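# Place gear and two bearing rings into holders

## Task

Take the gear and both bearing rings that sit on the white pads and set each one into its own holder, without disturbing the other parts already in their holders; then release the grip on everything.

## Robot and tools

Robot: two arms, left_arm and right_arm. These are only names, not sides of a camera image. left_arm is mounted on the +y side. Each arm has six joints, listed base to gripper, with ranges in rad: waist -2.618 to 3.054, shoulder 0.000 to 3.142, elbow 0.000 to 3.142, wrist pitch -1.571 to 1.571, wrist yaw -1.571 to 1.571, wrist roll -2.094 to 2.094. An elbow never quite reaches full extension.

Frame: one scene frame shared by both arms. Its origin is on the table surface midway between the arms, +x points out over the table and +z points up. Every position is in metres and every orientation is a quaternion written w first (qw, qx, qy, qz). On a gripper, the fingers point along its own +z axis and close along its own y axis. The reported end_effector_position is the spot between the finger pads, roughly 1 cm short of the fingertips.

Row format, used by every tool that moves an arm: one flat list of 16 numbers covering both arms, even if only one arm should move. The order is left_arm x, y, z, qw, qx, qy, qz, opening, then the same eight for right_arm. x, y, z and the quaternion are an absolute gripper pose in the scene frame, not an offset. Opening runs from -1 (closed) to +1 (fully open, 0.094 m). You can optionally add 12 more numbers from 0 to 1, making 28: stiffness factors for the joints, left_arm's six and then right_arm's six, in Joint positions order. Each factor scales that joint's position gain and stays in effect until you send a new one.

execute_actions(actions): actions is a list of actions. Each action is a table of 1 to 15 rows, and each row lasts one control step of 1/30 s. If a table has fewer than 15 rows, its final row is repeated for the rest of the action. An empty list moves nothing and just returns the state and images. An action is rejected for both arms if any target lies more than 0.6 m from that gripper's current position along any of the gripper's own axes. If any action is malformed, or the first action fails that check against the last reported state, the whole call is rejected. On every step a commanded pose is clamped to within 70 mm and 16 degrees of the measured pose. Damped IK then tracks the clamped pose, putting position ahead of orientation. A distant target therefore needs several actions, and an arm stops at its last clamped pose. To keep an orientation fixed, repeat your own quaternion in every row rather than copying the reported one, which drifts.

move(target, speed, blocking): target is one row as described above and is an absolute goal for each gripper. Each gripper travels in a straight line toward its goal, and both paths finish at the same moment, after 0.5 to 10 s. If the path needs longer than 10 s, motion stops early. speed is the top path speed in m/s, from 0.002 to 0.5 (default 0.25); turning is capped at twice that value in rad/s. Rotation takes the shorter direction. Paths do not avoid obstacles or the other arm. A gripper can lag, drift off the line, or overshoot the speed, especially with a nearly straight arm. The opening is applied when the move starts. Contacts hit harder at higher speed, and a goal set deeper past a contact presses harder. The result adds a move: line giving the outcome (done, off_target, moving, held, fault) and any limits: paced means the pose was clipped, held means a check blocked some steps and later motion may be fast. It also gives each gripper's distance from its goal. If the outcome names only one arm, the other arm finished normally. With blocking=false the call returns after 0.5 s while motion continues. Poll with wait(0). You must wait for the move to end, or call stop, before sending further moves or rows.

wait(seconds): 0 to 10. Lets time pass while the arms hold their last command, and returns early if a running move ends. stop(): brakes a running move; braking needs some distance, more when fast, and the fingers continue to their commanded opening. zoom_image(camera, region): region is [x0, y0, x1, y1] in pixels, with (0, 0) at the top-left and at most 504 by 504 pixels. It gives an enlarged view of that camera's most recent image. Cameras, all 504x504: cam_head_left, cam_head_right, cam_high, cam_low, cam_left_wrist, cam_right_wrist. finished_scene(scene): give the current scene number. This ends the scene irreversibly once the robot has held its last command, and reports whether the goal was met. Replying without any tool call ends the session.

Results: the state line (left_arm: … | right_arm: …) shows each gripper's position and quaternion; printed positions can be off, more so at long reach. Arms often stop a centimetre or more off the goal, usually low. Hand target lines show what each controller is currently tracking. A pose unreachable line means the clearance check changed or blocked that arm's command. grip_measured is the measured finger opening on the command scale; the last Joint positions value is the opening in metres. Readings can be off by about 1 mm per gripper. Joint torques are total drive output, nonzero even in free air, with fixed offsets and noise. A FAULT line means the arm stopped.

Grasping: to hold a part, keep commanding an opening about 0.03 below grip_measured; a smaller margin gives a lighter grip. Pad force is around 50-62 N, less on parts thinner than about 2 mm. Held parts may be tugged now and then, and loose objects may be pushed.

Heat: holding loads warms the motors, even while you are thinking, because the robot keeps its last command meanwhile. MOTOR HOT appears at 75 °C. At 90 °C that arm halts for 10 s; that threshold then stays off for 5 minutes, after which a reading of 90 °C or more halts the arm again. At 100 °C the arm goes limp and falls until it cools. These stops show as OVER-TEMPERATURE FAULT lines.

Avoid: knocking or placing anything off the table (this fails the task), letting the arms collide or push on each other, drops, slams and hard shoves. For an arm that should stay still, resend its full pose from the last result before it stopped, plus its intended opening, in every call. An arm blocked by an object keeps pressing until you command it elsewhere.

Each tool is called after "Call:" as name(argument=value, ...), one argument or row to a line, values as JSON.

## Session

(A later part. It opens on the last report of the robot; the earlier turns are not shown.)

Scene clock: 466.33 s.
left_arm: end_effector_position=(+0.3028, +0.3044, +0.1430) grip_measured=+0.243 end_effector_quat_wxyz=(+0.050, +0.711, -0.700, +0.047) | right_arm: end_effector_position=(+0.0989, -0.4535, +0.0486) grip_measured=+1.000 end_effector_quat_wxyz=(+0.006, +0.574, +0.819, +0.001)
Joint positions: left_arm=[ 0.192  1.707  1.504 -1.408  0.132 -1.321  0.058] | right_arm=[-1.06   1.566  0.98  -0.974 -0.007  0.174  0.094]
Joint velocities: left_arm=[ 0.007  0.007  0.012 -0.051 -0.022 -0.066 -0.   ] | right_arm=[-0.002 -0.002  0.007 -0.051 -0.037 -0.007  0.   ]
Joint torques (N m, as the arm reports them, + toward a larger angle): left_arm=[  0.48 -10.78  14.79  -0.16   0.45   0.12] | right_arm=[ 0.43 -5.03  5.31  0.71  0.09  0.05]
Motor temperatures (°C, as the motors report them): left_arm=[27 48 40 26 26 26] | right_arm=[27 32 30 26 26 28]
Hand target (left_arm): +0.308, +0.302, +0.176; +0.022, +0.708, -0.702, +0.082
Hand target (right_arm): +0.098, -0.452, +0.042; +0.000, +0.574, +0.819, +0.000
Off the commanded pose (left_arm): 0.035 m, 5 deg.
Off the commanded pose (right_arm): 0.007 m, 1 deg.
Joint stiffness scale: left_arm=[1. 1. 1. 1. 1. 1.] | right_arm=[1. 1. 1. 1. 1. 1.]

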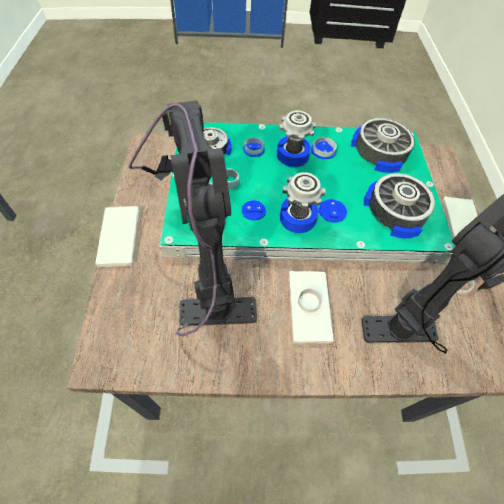

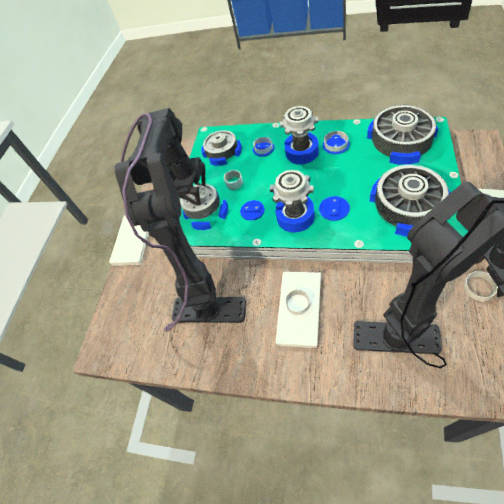

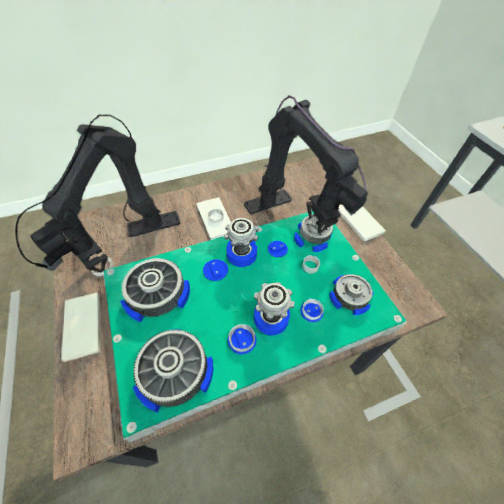

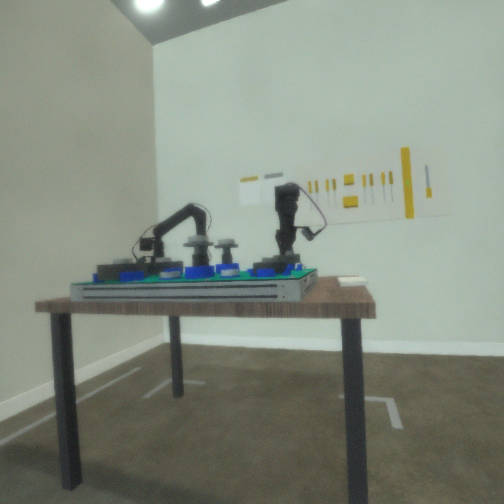

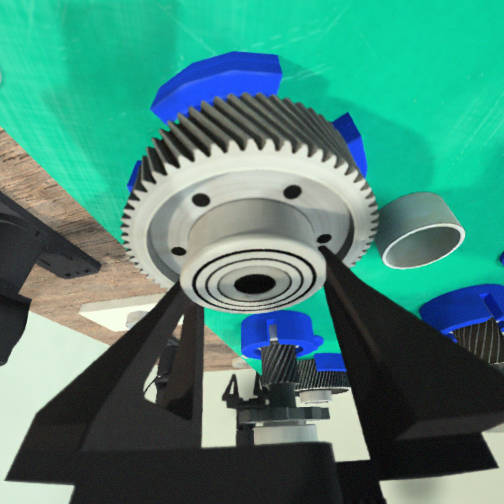

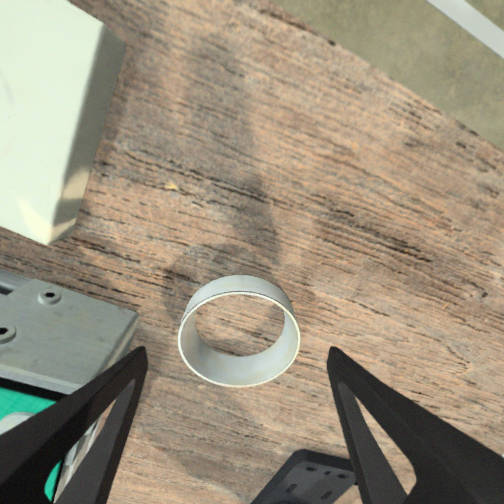

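Call:
execute_actions(
  actions=[
    [[0.310,0.298,0.174,0.023,0.708,-0.702,0.082,0.12, 0.098,-0.452,0.042,0,0.574,0.819,0,1.0]],
    [[0.310,0.295,0.170,0.023,0.708,-0.702,0.082,0.12, 0.098,-0.452,0.042,0,0.574,0.819,0,1.0]],
    [[0.310,0.295,0.166,0.023,0.708,-0.702,0.082,0.12, 0.098,-0.452,0.042,0,0.574,0.819,0,1.0]],
  ],
)

Call:
zoom_image(
  camera="cam_left_wrist",
  region=[100, 20, 400, 320],
)

Scene clock: 500.60 s.
left_arm: end_effector_position=(+0.3041, +0.3027, +0.1377) grip_measured=+0.243 end_effector_quat_wxyz=(+0.050, +0.711, -0.699, +0.048) | right_arm: end_effector_position=(+0.0989, -0.4535, +0.0486) grip_measured=+1.000 end_effector_quat_wxyz=(+0.006, +0.574, +0.819, +0.001)
Joint positions: left_arm=[ 0.187  1.707  1.483 -1.384  0.134 -1.328  0.058] | right_arm=[-1.06   1.566  0.98  -0.974 -0.007  0.174  0.094]
Joint velocities: left_arm=[-0.012 -0.007 -0.007 -0.022 -0.022  0.066 -0.001] | right_arm=[ 0.002  0.017  0.012  0.037 -0.022 -0.022  0.   ]
Joint torques (N m, as the arm reports them, + toward a larger angle): left_arm=[ -0.65 -11.52  11.6    0.     0.43  -0.07] | right_arm=[ 0.42 -5.04  5.3   0.72  0.09  0.05]
Motor temperatures (°C, as the motors report them): left_arm=[27 47 43 26 27 26] | right_arm=[27 32 30 26 26 28]
Hand target (left_arm): +0.309, +0.295, +0.165; +0.023, +0.707, -0.702, +0.082
Hand target (right_arm): +0.098, -0.452, +0.042; -0.000, +0.574, +0.819, +0.000
Off the commanded pose (left_arm): 0.030 m, 5 deg.
Off the commanded pose (right_arm): 0.007 m, 1 deg.
Joint stiffness scale: left_arm=[1. 1. 1. 1. 1. 1.] | right_arm=[1. 1. 1. 1. 1. 1.]

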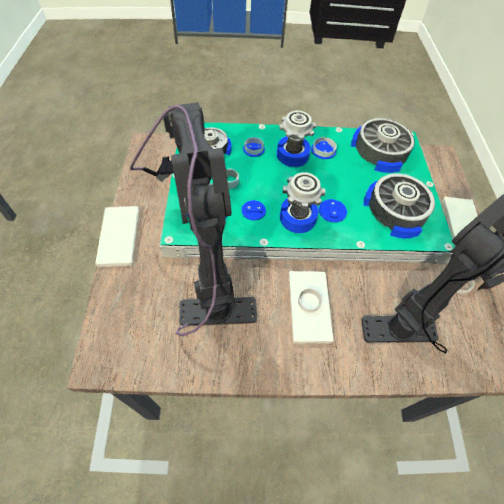

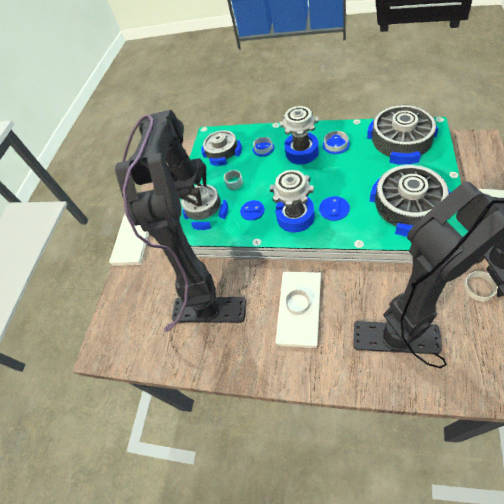

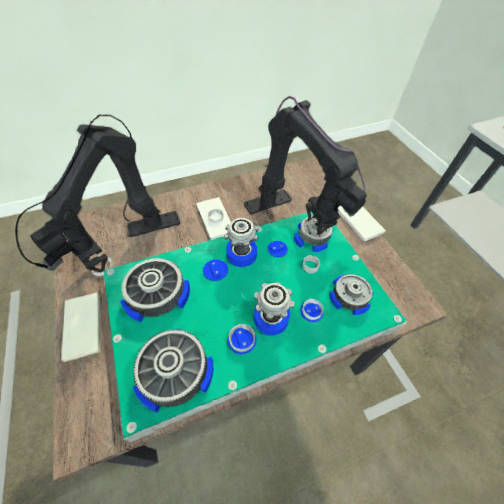

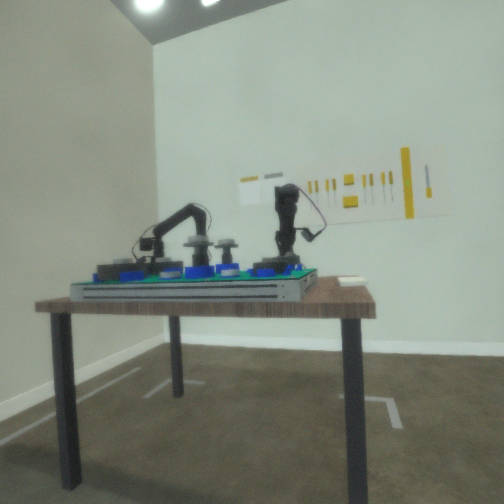

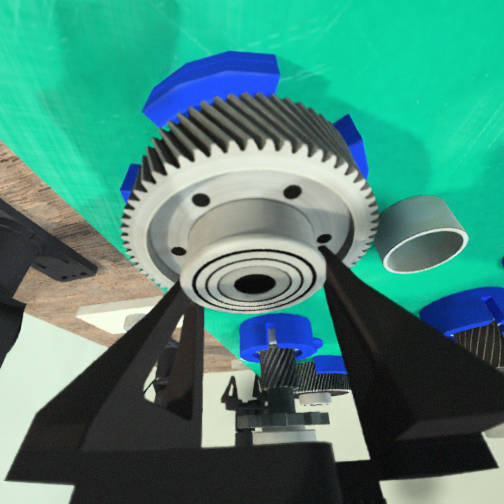

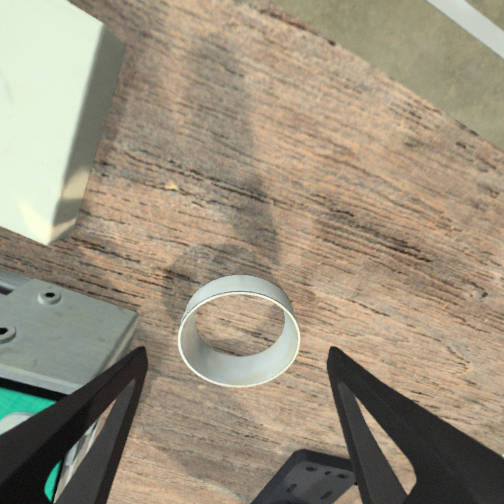

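Region (100, 20, 400, 320) of cam_left_wrist's 504x504 image, scaled by 1.680, with more detail than that image has.

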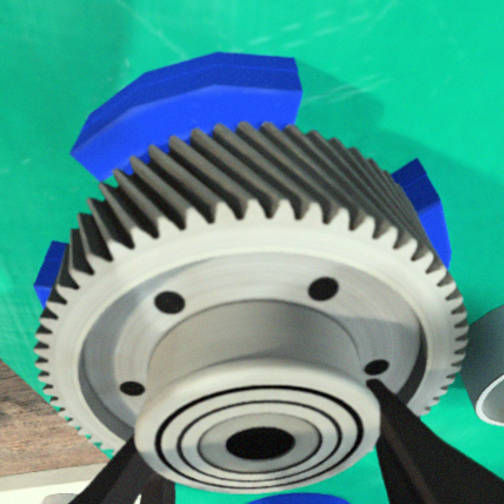

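Call:
execute_actions(
  actions=[
    [[0.310,0.289,0.166,0.023,0.708,-0.702,0.082,0.12, 0.098,-0.452,0.042,0,0.574,0.819,0,1.0],[0.310,0.289,0.166,0.023,0.708,-0.702,0.082,0.12, 0.098,-0.452,0.042,0,0.574,0.819,0,1.0],[0.310,0.289,0.166,0.023,0.708,-0.702,0.082,0.12, 0.098,-0.452,0.042,0,0.574,0.819,0,1.0],[0.310,0.289,0.166,0.023,0.708,-0.702,0.082,0.12, 0.098,-0.452,0.042,0,0.574,0.819,0,1.0],[0.310,0.295,0.166,0.023,0.708,-0.702,0.082,0.12, 0.098,-0.452,0.042,0,0.574,0.819,0,1.0]],
  ],
)

Call:
zoom_image(
  camera="cam_left_wrist",
  region=[100, 20, 400, 320],
)

Scene clock: 505.83 s.
left_arm: end_effector_position=(+0.3057, +0.2980, +0.1378) grip_measured=+0.243 end_effector_quat_wxyz=(+0.051, +0.711, -0.700, +0.051) | right_arm: end_effector_position=(+0.0989, -0.4535, +0.0486) grip_measured=+1.000 end_effector_quat_wxyz=(+0.006, +0.574, +0.819, +0.001)
Joint positions: left_arm=[ 0.174  1.707  1.483 -1.381  0.14  -1.339  0.058] | right_arm=[-1.06   1.566  0.98  -0.974 -0.007  0.174  0.094]
Joint velocities: left_arm=[-0.012 -0.017 -0.012 -0.051  0.066 -0.007 -0.001] | right_arm=[ 0.002 -0.012  0.007 -0.037 -0.095 -0.022  0.   ]
Joint torques (N m, as the arm reports them, + toward a larger angle): left_arm=[  0.12 -11.55  11.56   0.04   0.38   0.03] | right_arm=[ 0.42 -5.01  5.3   0.71  0.08  0.05]
Motor temperatures (°C, as the motors report them): left_arm=[27 48 42 26 27 26] | right_arm=[27 32 30 26 26 28]
Hand target (left_arm): +0.309, +0.295, +0.165; +0.023, +0.708, -0.701, +0.082
Hand target (right_arm): +0.098, -0.452, +0.042; -0.000, +0.574, +0.819, +0.000
Off the commanded pose (left_arm): 0.029 m, 5 deg.
Off the commanded pose (right_arm): 0.007 m, 1 deg.
Joint stiffness scale: left_arm=[1. 1. 1. 1. 1. 1.] | right_arm=[1. 1. 1. 1. 1. 1.]

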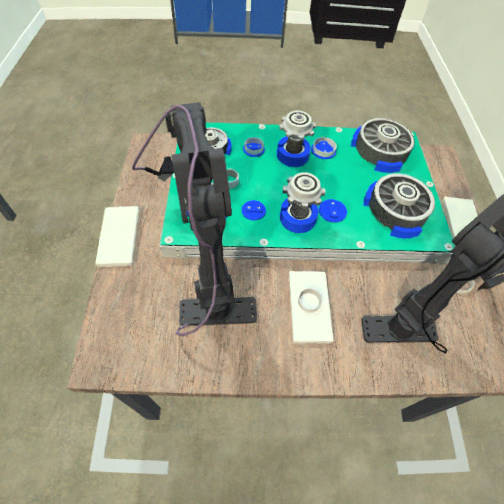

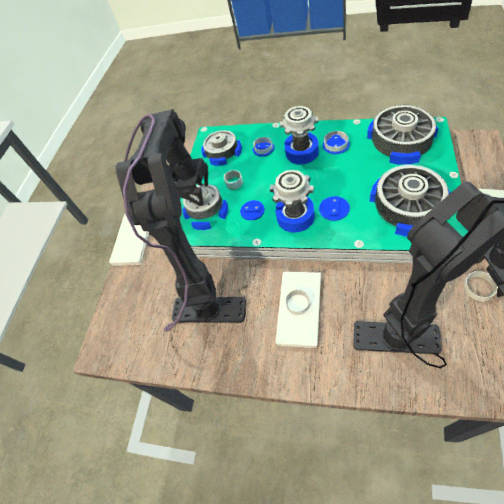

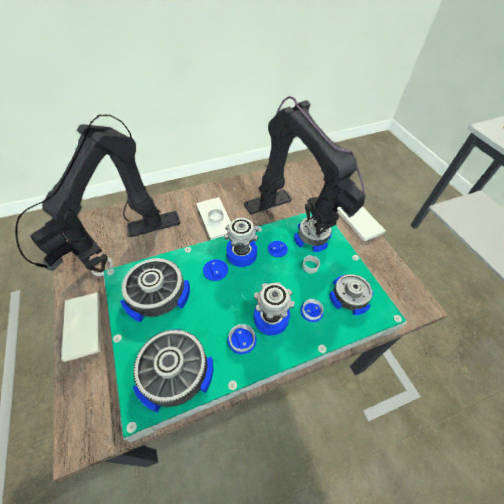

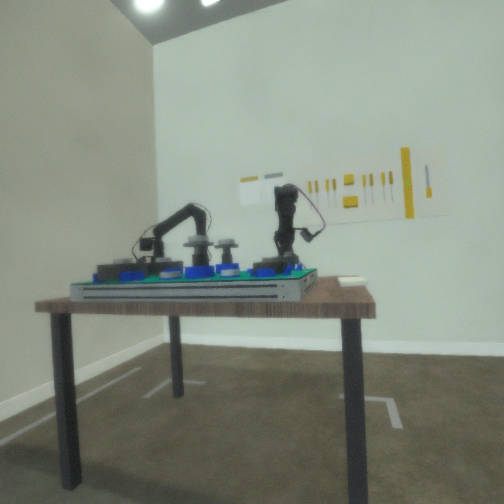

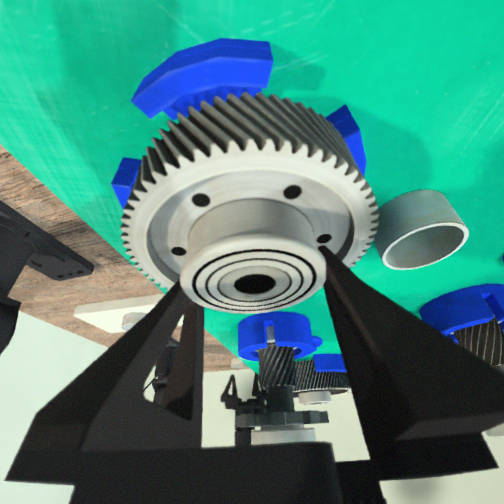

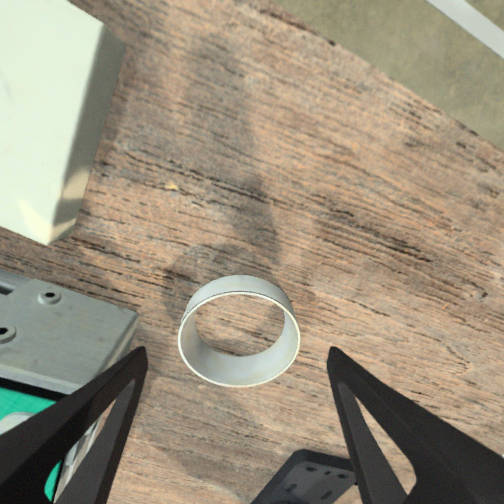

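Region (100, 20, 400, 320) of cam_left_wrist's 504x504 image, scaled by 1.680, with more detail than that image has.

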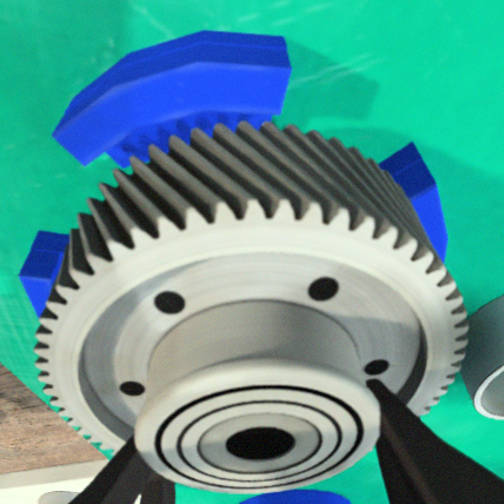

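Call:
execute_actions(
  actions=[
    [[0.306,0.295,0.166,0.023,0.708,-0.702,0.082,0.12, 0.098,-0.452,0.042,0,0.574,0.819,0,1.0]],
    [[0.304,0.295,0.166,0.023,0.708,-0.702,0.082,0.12, 0.098,-0.452,0.042,0,0.574,0.819,0,1.0]],
  ],
)

Call:
zoom_image(
  camera="cam_left_wrist",
  region=[100, 20, 400, 320],
)

Scene clock: 528.83 s.
left_arm: end_effector_position=(+0.3054, +0.2978, +0.1363) grip_measured=+0.243 end_effector_quat_wxyz=(+0.052, +0.710, -0.700, +0.051) | right_arm: end_effector_position=(+0.0989, -0.4535, +0.0486) grip_measured=+1.000 end_effector_quat_wxyz=(+0.006, +0.574, +0.819, +0.001)
Joint positions: left_arm=[ 0.174  1.707  1.477 -1.376  0.141 -1.339  0.058] | right_arm=[-1.06   1.566  0.98  -0.974 -0.007  0.174  0.094]
Joint velocities: left_arm=[-0.007 -0.012 -0.012 -0.051  0.051  0.022 -0.001] | right_arm=[ 0.002  0.002 -0.002 -0.051 -0.037  0.007  0.   ]
Joint torques (N m, as the arm reports them, + toward a larger angle): left_arm=[  0.39 -13.1    9.68   0.01   0.34   0.11] | right_arm=[ 0.41 -5.03  5.28  0.71  0.09  0.05]
Motor temperatures (°C, as the motors report them): left_arm=[27 49 41 26 27 26] | right_arm=[27 32 30 26 26 28]
Hand target (left_arm): +0.303, +0.295, +0.165; +0.023, +0.708, -0.701, +0.081
Hand target (right_arm): +0.098, -0.452, +0.042; -0.000, +0.574, +0.819, +0.000
Off the commanded pose (left_arm): 0.030 m, 5 deg.
Off the commanded pose (right_arm): 0.007 m, 1 deg.
Joint stiffness scale: left_arm=[1. 1. 1. 1. 1. 1.] | right_arm=[1. 1. 1. 1. 1. 1.]

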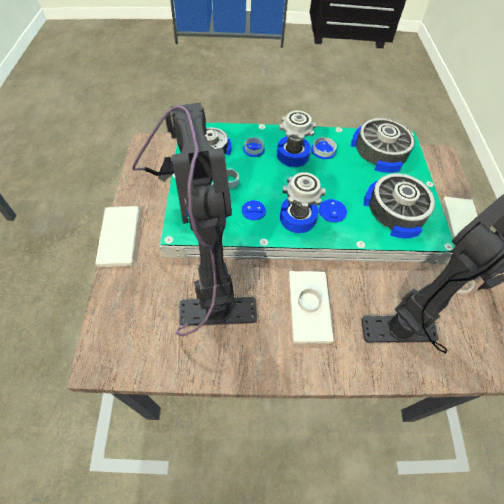

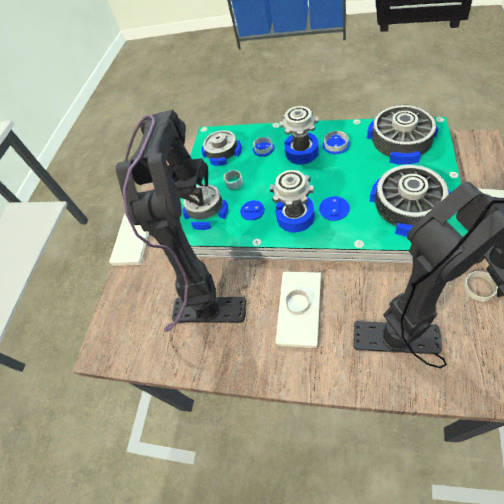

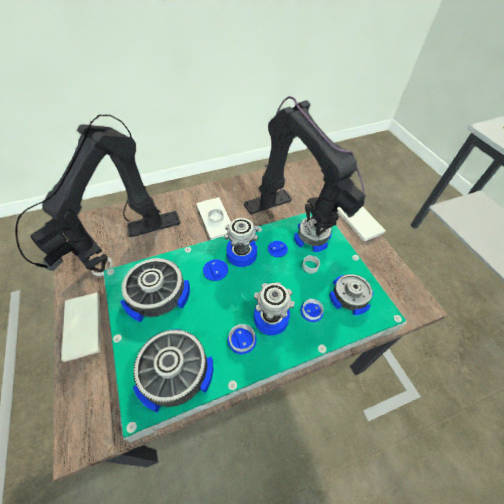

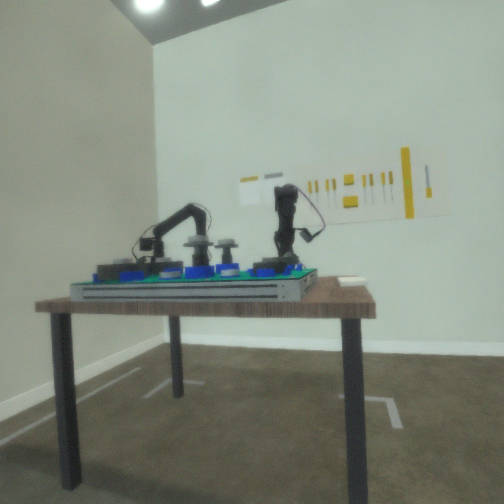

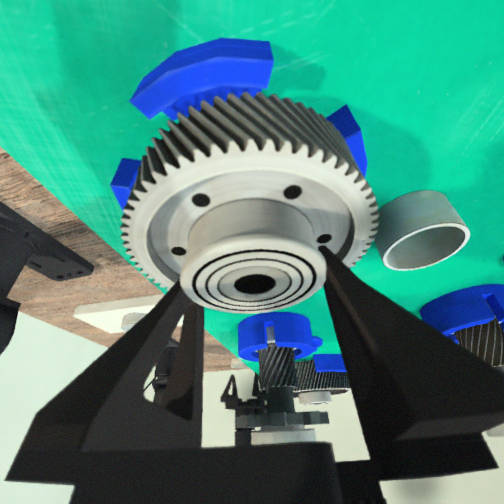

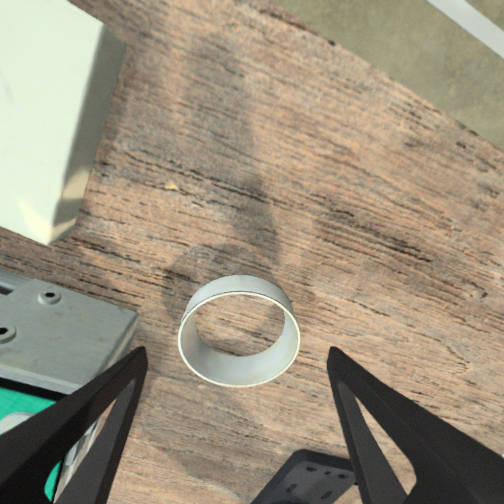

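Region (100, 20, 400, 320) of cam_left_wrist's 504x504 image, scaled by 1.680, with more detail than that image has.

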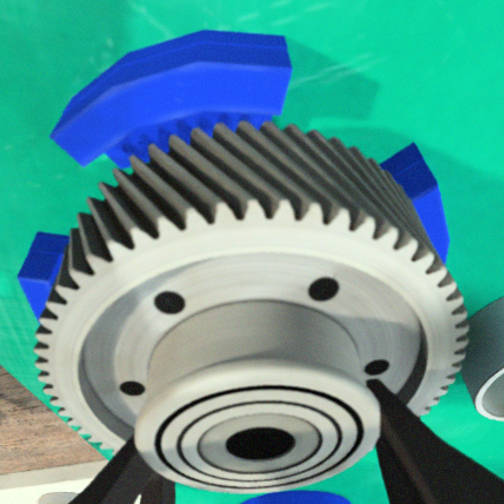

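Call:
execute_actions(
  actions=[
    [[0.301,0.295,0.167,0.023,0.708,-0.702,0.082,0.12, 0.098,-0.452,0.042,0,0.574,0.819,0,1.0]],
  ],
)

Scene clock: 537.93 s.
left_arm: end_effector_position=(+0.3038, +0.2974, +0.1360) grip_measured=+0.243 end_effector_quat_wxyz=(+0.049, +0.709, -0.701, +0.053) | right_arm: end_effector_position=(+0.0989, -0.4535, +0.0486) grip_measured=+1.000 end_effector_quat_wxyz=(+0.006, +0.574, +0.819, +0.001)
Joint positions: left_arm=[ 0.174  1.695  1.463 -1.368  0.141 -1.336  0.058] | right_arm=[-1.06   1.566  0.98  -0.974 -0.007  0.174  0.094]
Joint velocities: left_arm=[-0.007  0.007 -0.007 -0.022  0.007 -0.022 -0.   ] | right_arm=[-0.002 -0.012 -0.017  0.037  0.095 -0.081  0.   ]
Joint torques (N m, as the arm reports them, + toward a larger angle): left_arm=[  0.61 -12.85  10.4   -0.11   0.33   0.08] | right_arm=[ 0.42 -5.03  5.31  0.71  0.08  0.05]
Motor temperatures (°C, as the motors report them): left_arm=[27 50 40 26 27 26] | right_arm=[27 32 30 26 26 28]
Hand target (left_arm): +0.300, +0.295, +0.165; +0.023, +0.708, -0.702, +0.081
Hand target (right_arm): +0.098, -0.452, +0.042; -0.000, +0.574, +0.819, +0.000
Off the commanded pose (left_arm): 0.031 m, 5 deg.
Off the commanded pose (right_arm): 0.007 m, 1 deg.
Joint stiffness scale: left_arm=[1. 1. 1. 1. 1. 1.] | right_arm=[1. 1. 1. 1. 1. 1.]

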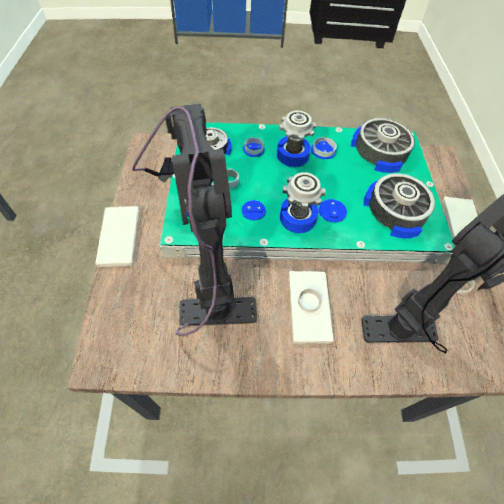

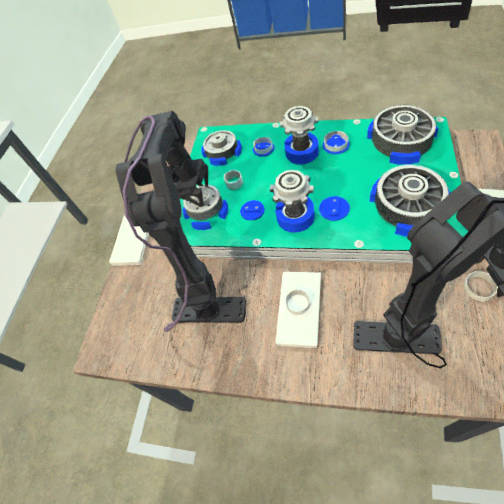

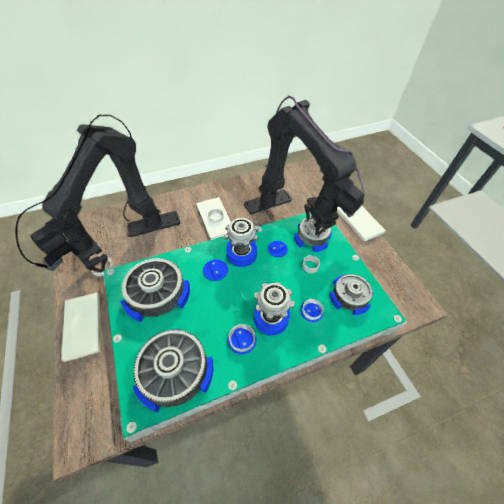

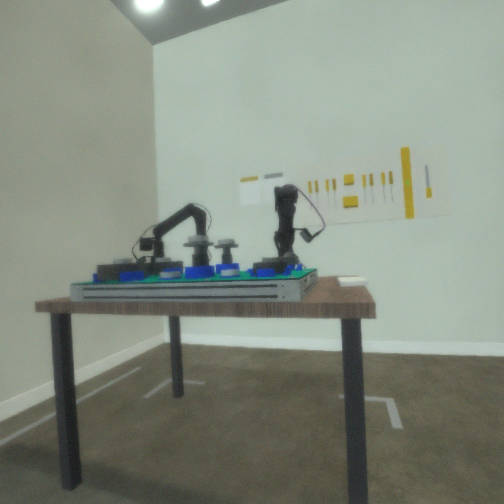

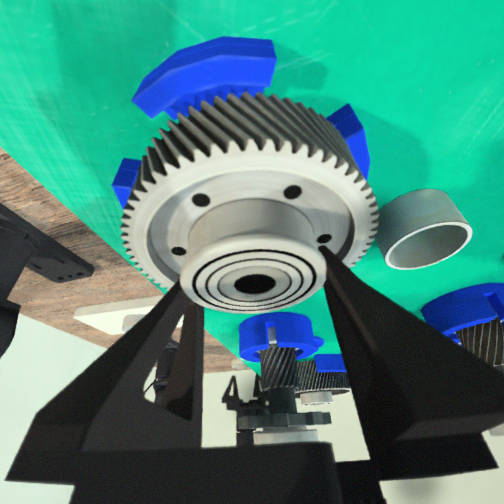

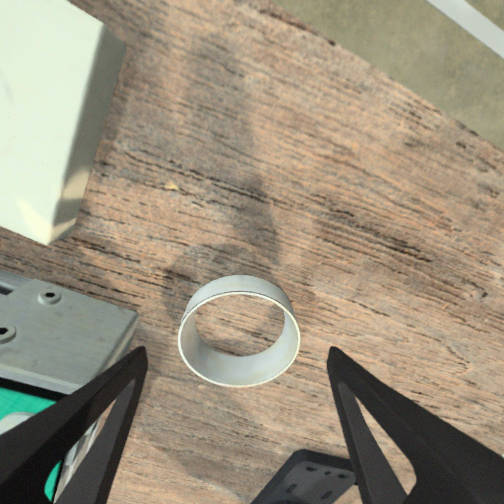

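Call:
execute_actions(
  actions=[
    [[0.301,0.295,0.161,0.023,0.708,-0.702,0.082,0.12, 0.098,-0.452,0.042,0,0.574,0.819,0,1.0]],
    [[0.301,0.295,0.156,0.023,0.708,-0.702,0.082,0.12, 0.098,-0.452,0.042,0,0.574,0.819,0,1.0]],
  ],
)

Call:
zoom_image(
  camera="cam_left_wrist",
  region=[100, 20, 400, 320],
)

Scene clock: 542.80 s.
left_arm: end_effector_position=(+0.3033, +0.2971, +0.1343) grip_measured=+0.243 end_effector_quat_wxyz=(+0.041, +0.709, -0.702, +0.058) | right_arm: end_effector_position=(+0.0989, -0.4535, +0.0486) grip_measured=+1.000 end_effector_quat_wxyz=(+0.006, +0.574, +0.819, +0.001)
Joint positions: left_arm=[ 0.174  1.674  1.433 -1.339  0.142 -1.335  0.058] | right_arm=[-1.06   1.566  0.98  -0.974 -0.007  0.174  0.094]
Joint velocities: left_arm=[-0.007 -0.007 -0.007 -0.051  0.022 -0.022  0.002] | right_arm=[-0.007 -0.012 -0.017  0.051 -0.007  0.022  0.   ]
Joint torques (N m, as the arm reports them, + toward a larger angle): left_arm=[  0.54 -11.32   9.07   0.04   0.33   0.07] | right_arm=[ 0.42 -5.03  5.3   0.71  0.09  0.05]
Motor temperatures (°C, as the motors report them): left_arm=[27 50 40 26 27 26] | right_arm=[27 32 30 26 26 28]
Hand target (left_arm): +0.301, +0.295, +0.155; +0.023, +0.708, -0.702, +0.082
Hand target (right_arm): +0.098, -0.452, +0.042; -0.000, +0.574, +0.819, +0.000
Off the commanded pose (left_arm): 0.022 m, 3 deg.
Off the commanded pose (right_arm): 0.007 m, 1 deg.
Joint stiffness scale: left_arm=[1. 1. 1. 1. 1. 1.] | right_arm=[1. 1. 1. 1. 1. 1.]

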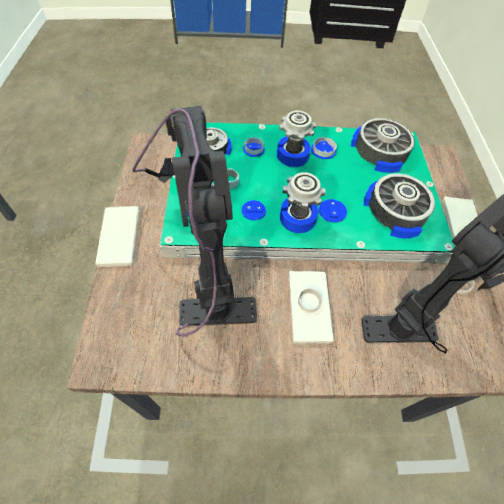

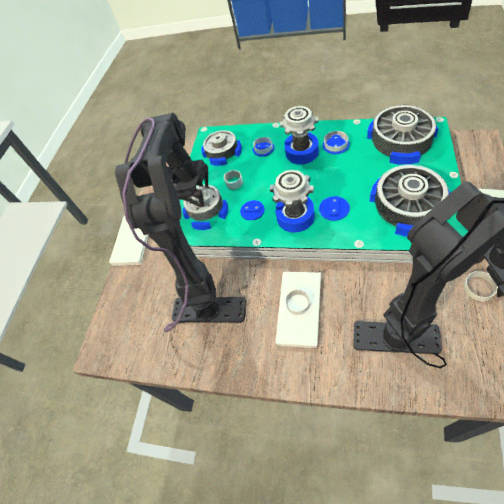

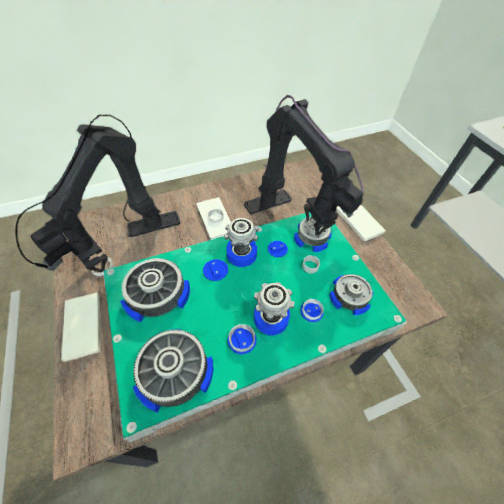

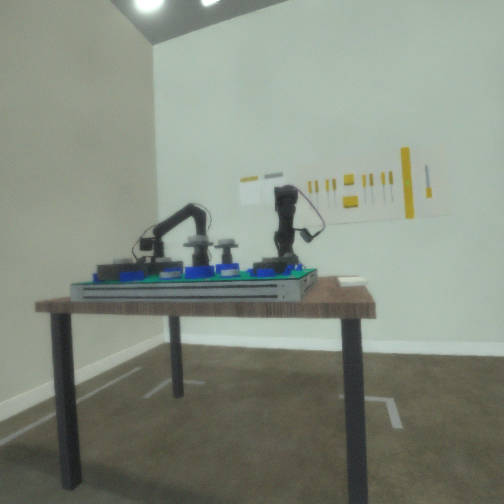

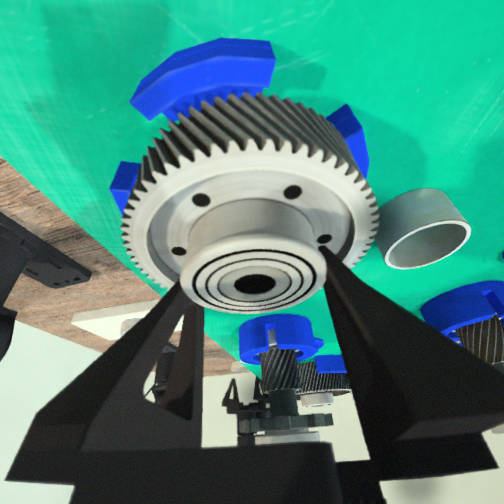

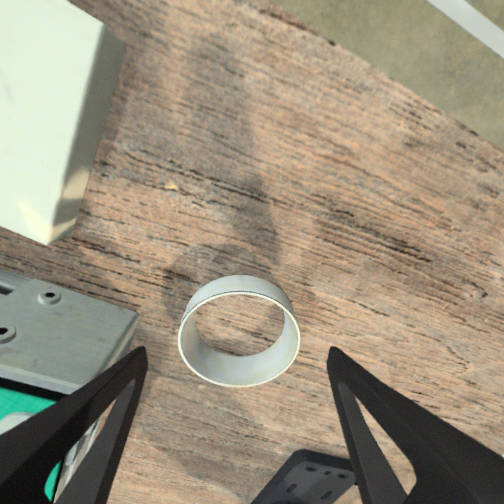

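Region (100, 20, 400, 320) of cam_left_wrist's 504x504 image, scaled by 1.680, with more detail than that image has.

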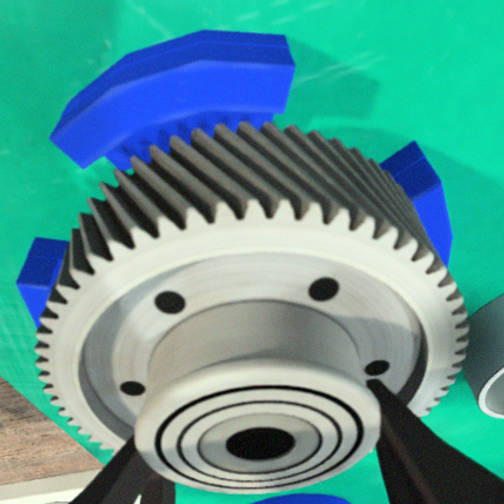

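Call:
execute_actions(
  actions=[
    [[0.298,0.295,0.160,0.023,0.708,-0.702,0.082,0.12, 0.098,-0.452,0.042,0,0.574,0.819,0,1.0]],
    [[0.295,0.295,0.160,0.023,0.708,-0.702,0.082,0.12, 0.098,-0.452,0.042,0,0.574,0.819,0,1.0]],
  ],
)

Call:
zoom_image(
  camera="cam_left_wrist",
  region=[100, 20, 400, 320],
)

Scene clock: 561.67 s.
left_arm: end_effector_position=(+0.3014, +0.2965, +0.1344) grip_measured=+0.243 end_effector_quat_wxyz=(+0.039, +0.708, -0.703, +0.060) | right_arm: end_effector_position=(+0.0989, -0.4535, +0.0486) grip_measured=+1.000 end_effector_quat_wxyz=(+0.006, +0.574, +0.819, +0.001)
Joint positions: left_arm=[ 0.174  1.662  1.42  -1.333  0.142 -1.332  0.058] | right_arm=[-1.06   1.566  0.98  -0.974 -0.007  0.174  0.094]
Joint velocities: left_arm=[ 0.002  0.012 -0.017  0.037 -0.066 -0.037 -0.   ] | right_arm=[-0.007 -0.007 -0.017 -0.022  0.037  0.022  0.   ]
Joint torques (N m, as the arm reports them, + toward a larger angle): left_arm=[  0.9  -11.77   9.75  -0.13   0.35   0.1 ] | right_arm=[ 0.41 -5.03  5.29  0.71  0.09  0.05]
Motor temperatures (°C, as the motors report them): left_arm=[27 50 39 26 27 26] | right_arm=[27 32 30 26 26 28]
Hand target (left_arm): +0.295, +0.295, +0.159; +0.023, +0.708, -0.701, +0.081
Hand target (right_arm): +0.098, -0.452, +0.042; -0.000, +0.574, +0.819, +0.000
Off the commanded pose (left_arm): 0.026 m, 3 deg.
Off the commanded pose (right_arm): 0.007 m, 1 deg.
Joint stiffness scale: left_arm=[1. 1. 1. 1. 1. 1.] | right_arm=[1. 1. 1. 1. 1. 1.]

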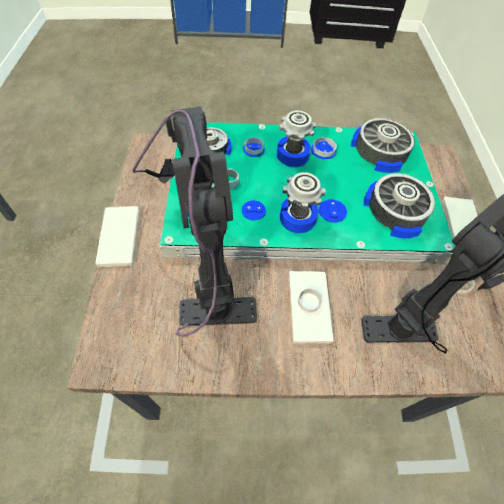

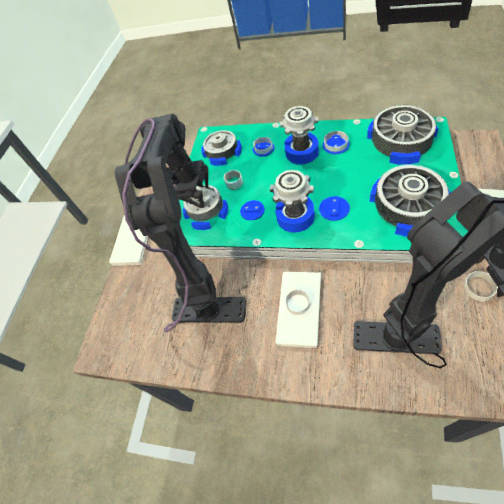

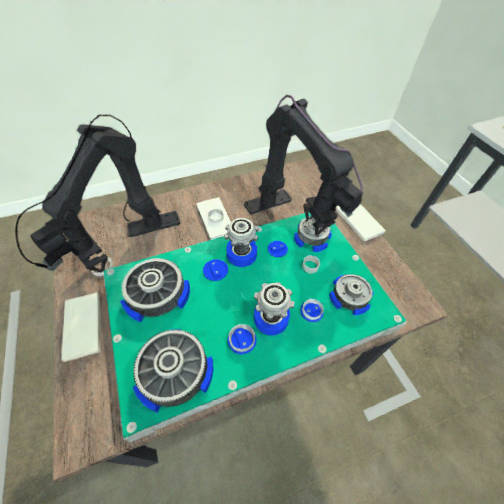

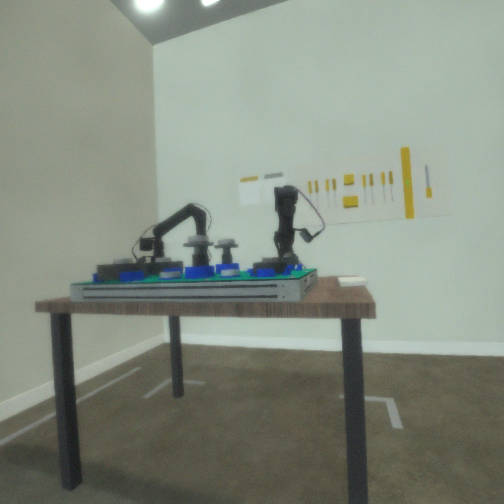

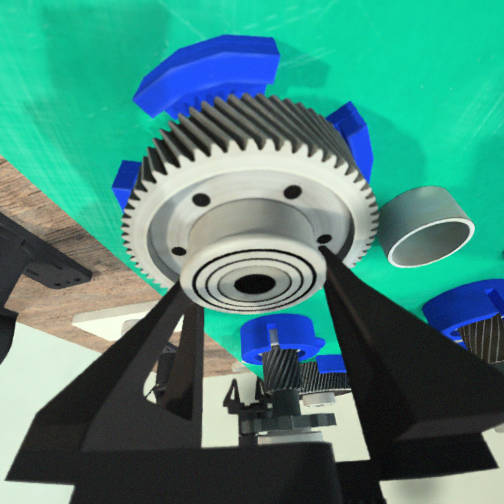

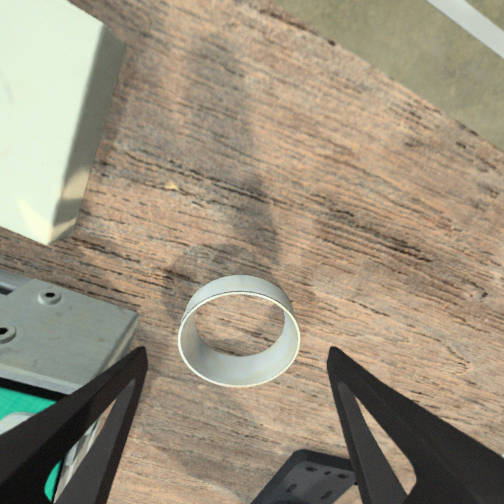

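Region (100, 20, 400, 320) of cam_left_wrist's 504x504 image, scaled by 1.680, with more detail than that image has.

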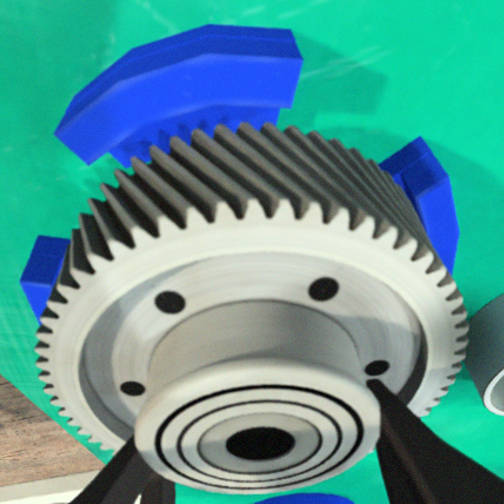

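Call:
execute_actions(
  actions=[
    [[0.292,0.296,0.160,0.023,0.708,-0.702,0.082,0.12, 0.098,-0.452,0.042,0,0.574,0.819,0,1.0]],
    [[0.290,0.297,0.160,0.023,0.708,-0.702,0.082,0.12, 0.098,-0.452,0.042,0,0.574,0.819,0,1.0]],
  ],
)

Call:
zoom_image(
  camera="cam_left_wrist",
  region=[100, 20, 400, 320],
)

Scene clock: 566.03 s.
left_arm: end_effector_position=(+0.2994, +0.2987, +0.1313) grip_measured=+0.243 end_effector_quat_wxyz=(+0.039, +0.708, -0.703, +0.061) | right_arm: end_effector_position=(+0.0989, -0.4535, +0.0486) grip_measured=+1.000 end_effector_quat_wxyz=(+0.006, +0.574, +0.819, +0.001)
Joint positions: left_arm=[ 0.184  1.656  1.401 -1.32   0.144 -1.323  0.058] | right_arm=[-1.06   1.566  0.98  -0.974 -0.007  0.174  0.094]
Joint velocities: left_arm=[-0.002 -0.007  0.007  0.037  0.022 -0.037  0.001] | right_arm=[-0.002 -0.012 -0.007  0.022  0.037 -0.095  0.   ]
Joint torques (N m, as the arm reports them, + toward a larger angle): left_arm=[  0.93 -12.36   9.72  -0.24   0.29   0.14] | right_arm=[ 0.41 -5.03  5.3   0.71  0.09  0.05]
Motor temperatures (°C, as the motors report them): left_arm=[27 50 39 26 27 26] | right_arm=[27 32 30 26 26 28]
Hand target (left_arm): +0.290, +0.297, +0.158; +0.023, +0.708, -0.701, +0.082
Hand target (right_arm): +0.098, -0.452, +0.042; -0.000, +0.574, +0.819, +0.000
Off the commanded pose (left_arm): 0.030 m, 3 deg.
Off the commanded pose (right_arm): 0.007 m, 1 deg.
Joint stiffness scale: left_arm=[1. 1. 1. 1. 1. 1.] | right_arm=[1. 1. 1. 1. 1. 1.]

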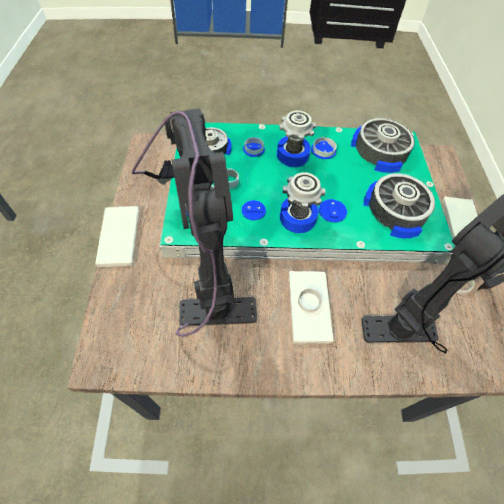

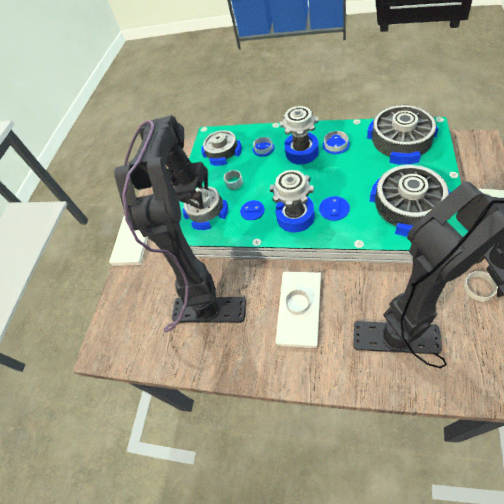

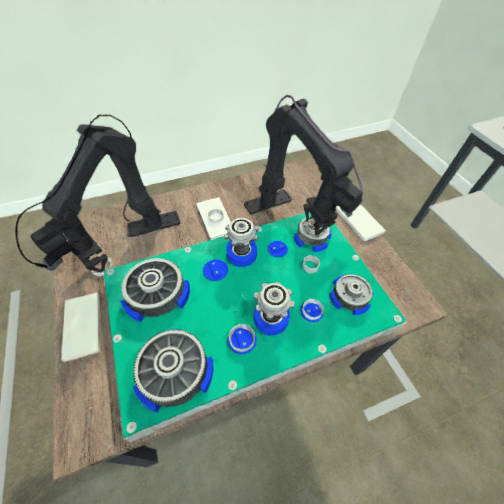

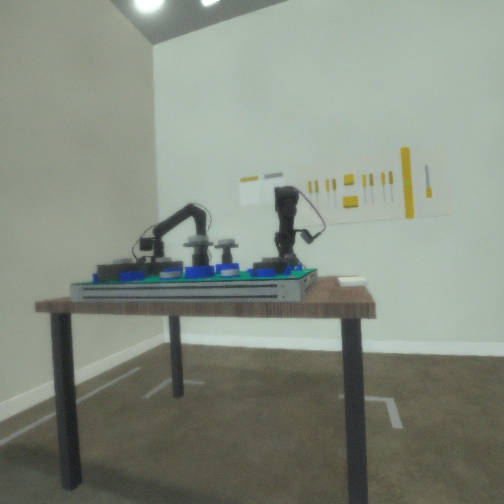

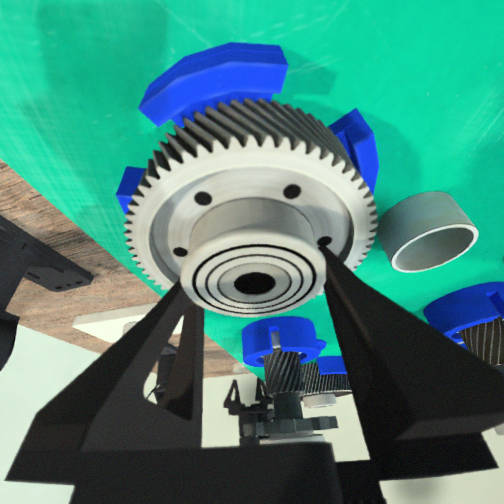

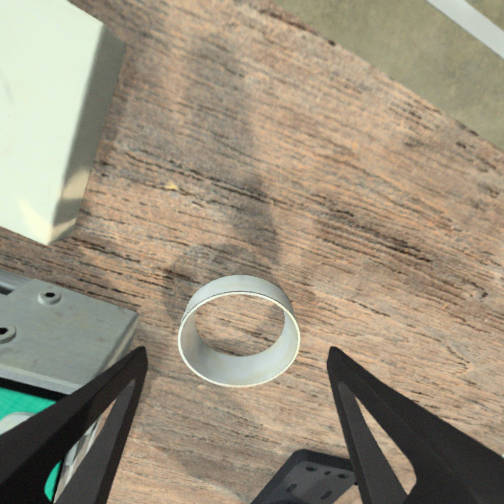

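Region (100, 20, 400, 320) of cam_left_wrist's 504x504 image, scaled by 1.680, with more detail than that image has.

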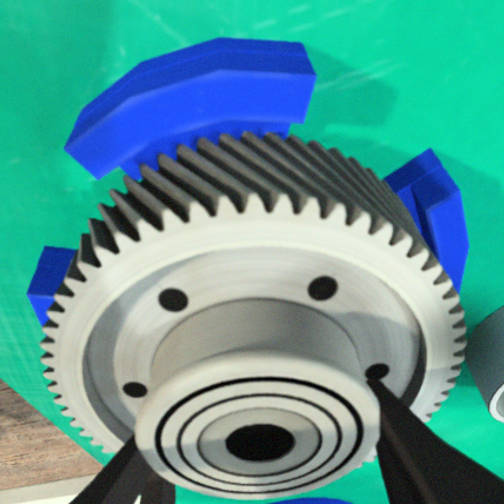

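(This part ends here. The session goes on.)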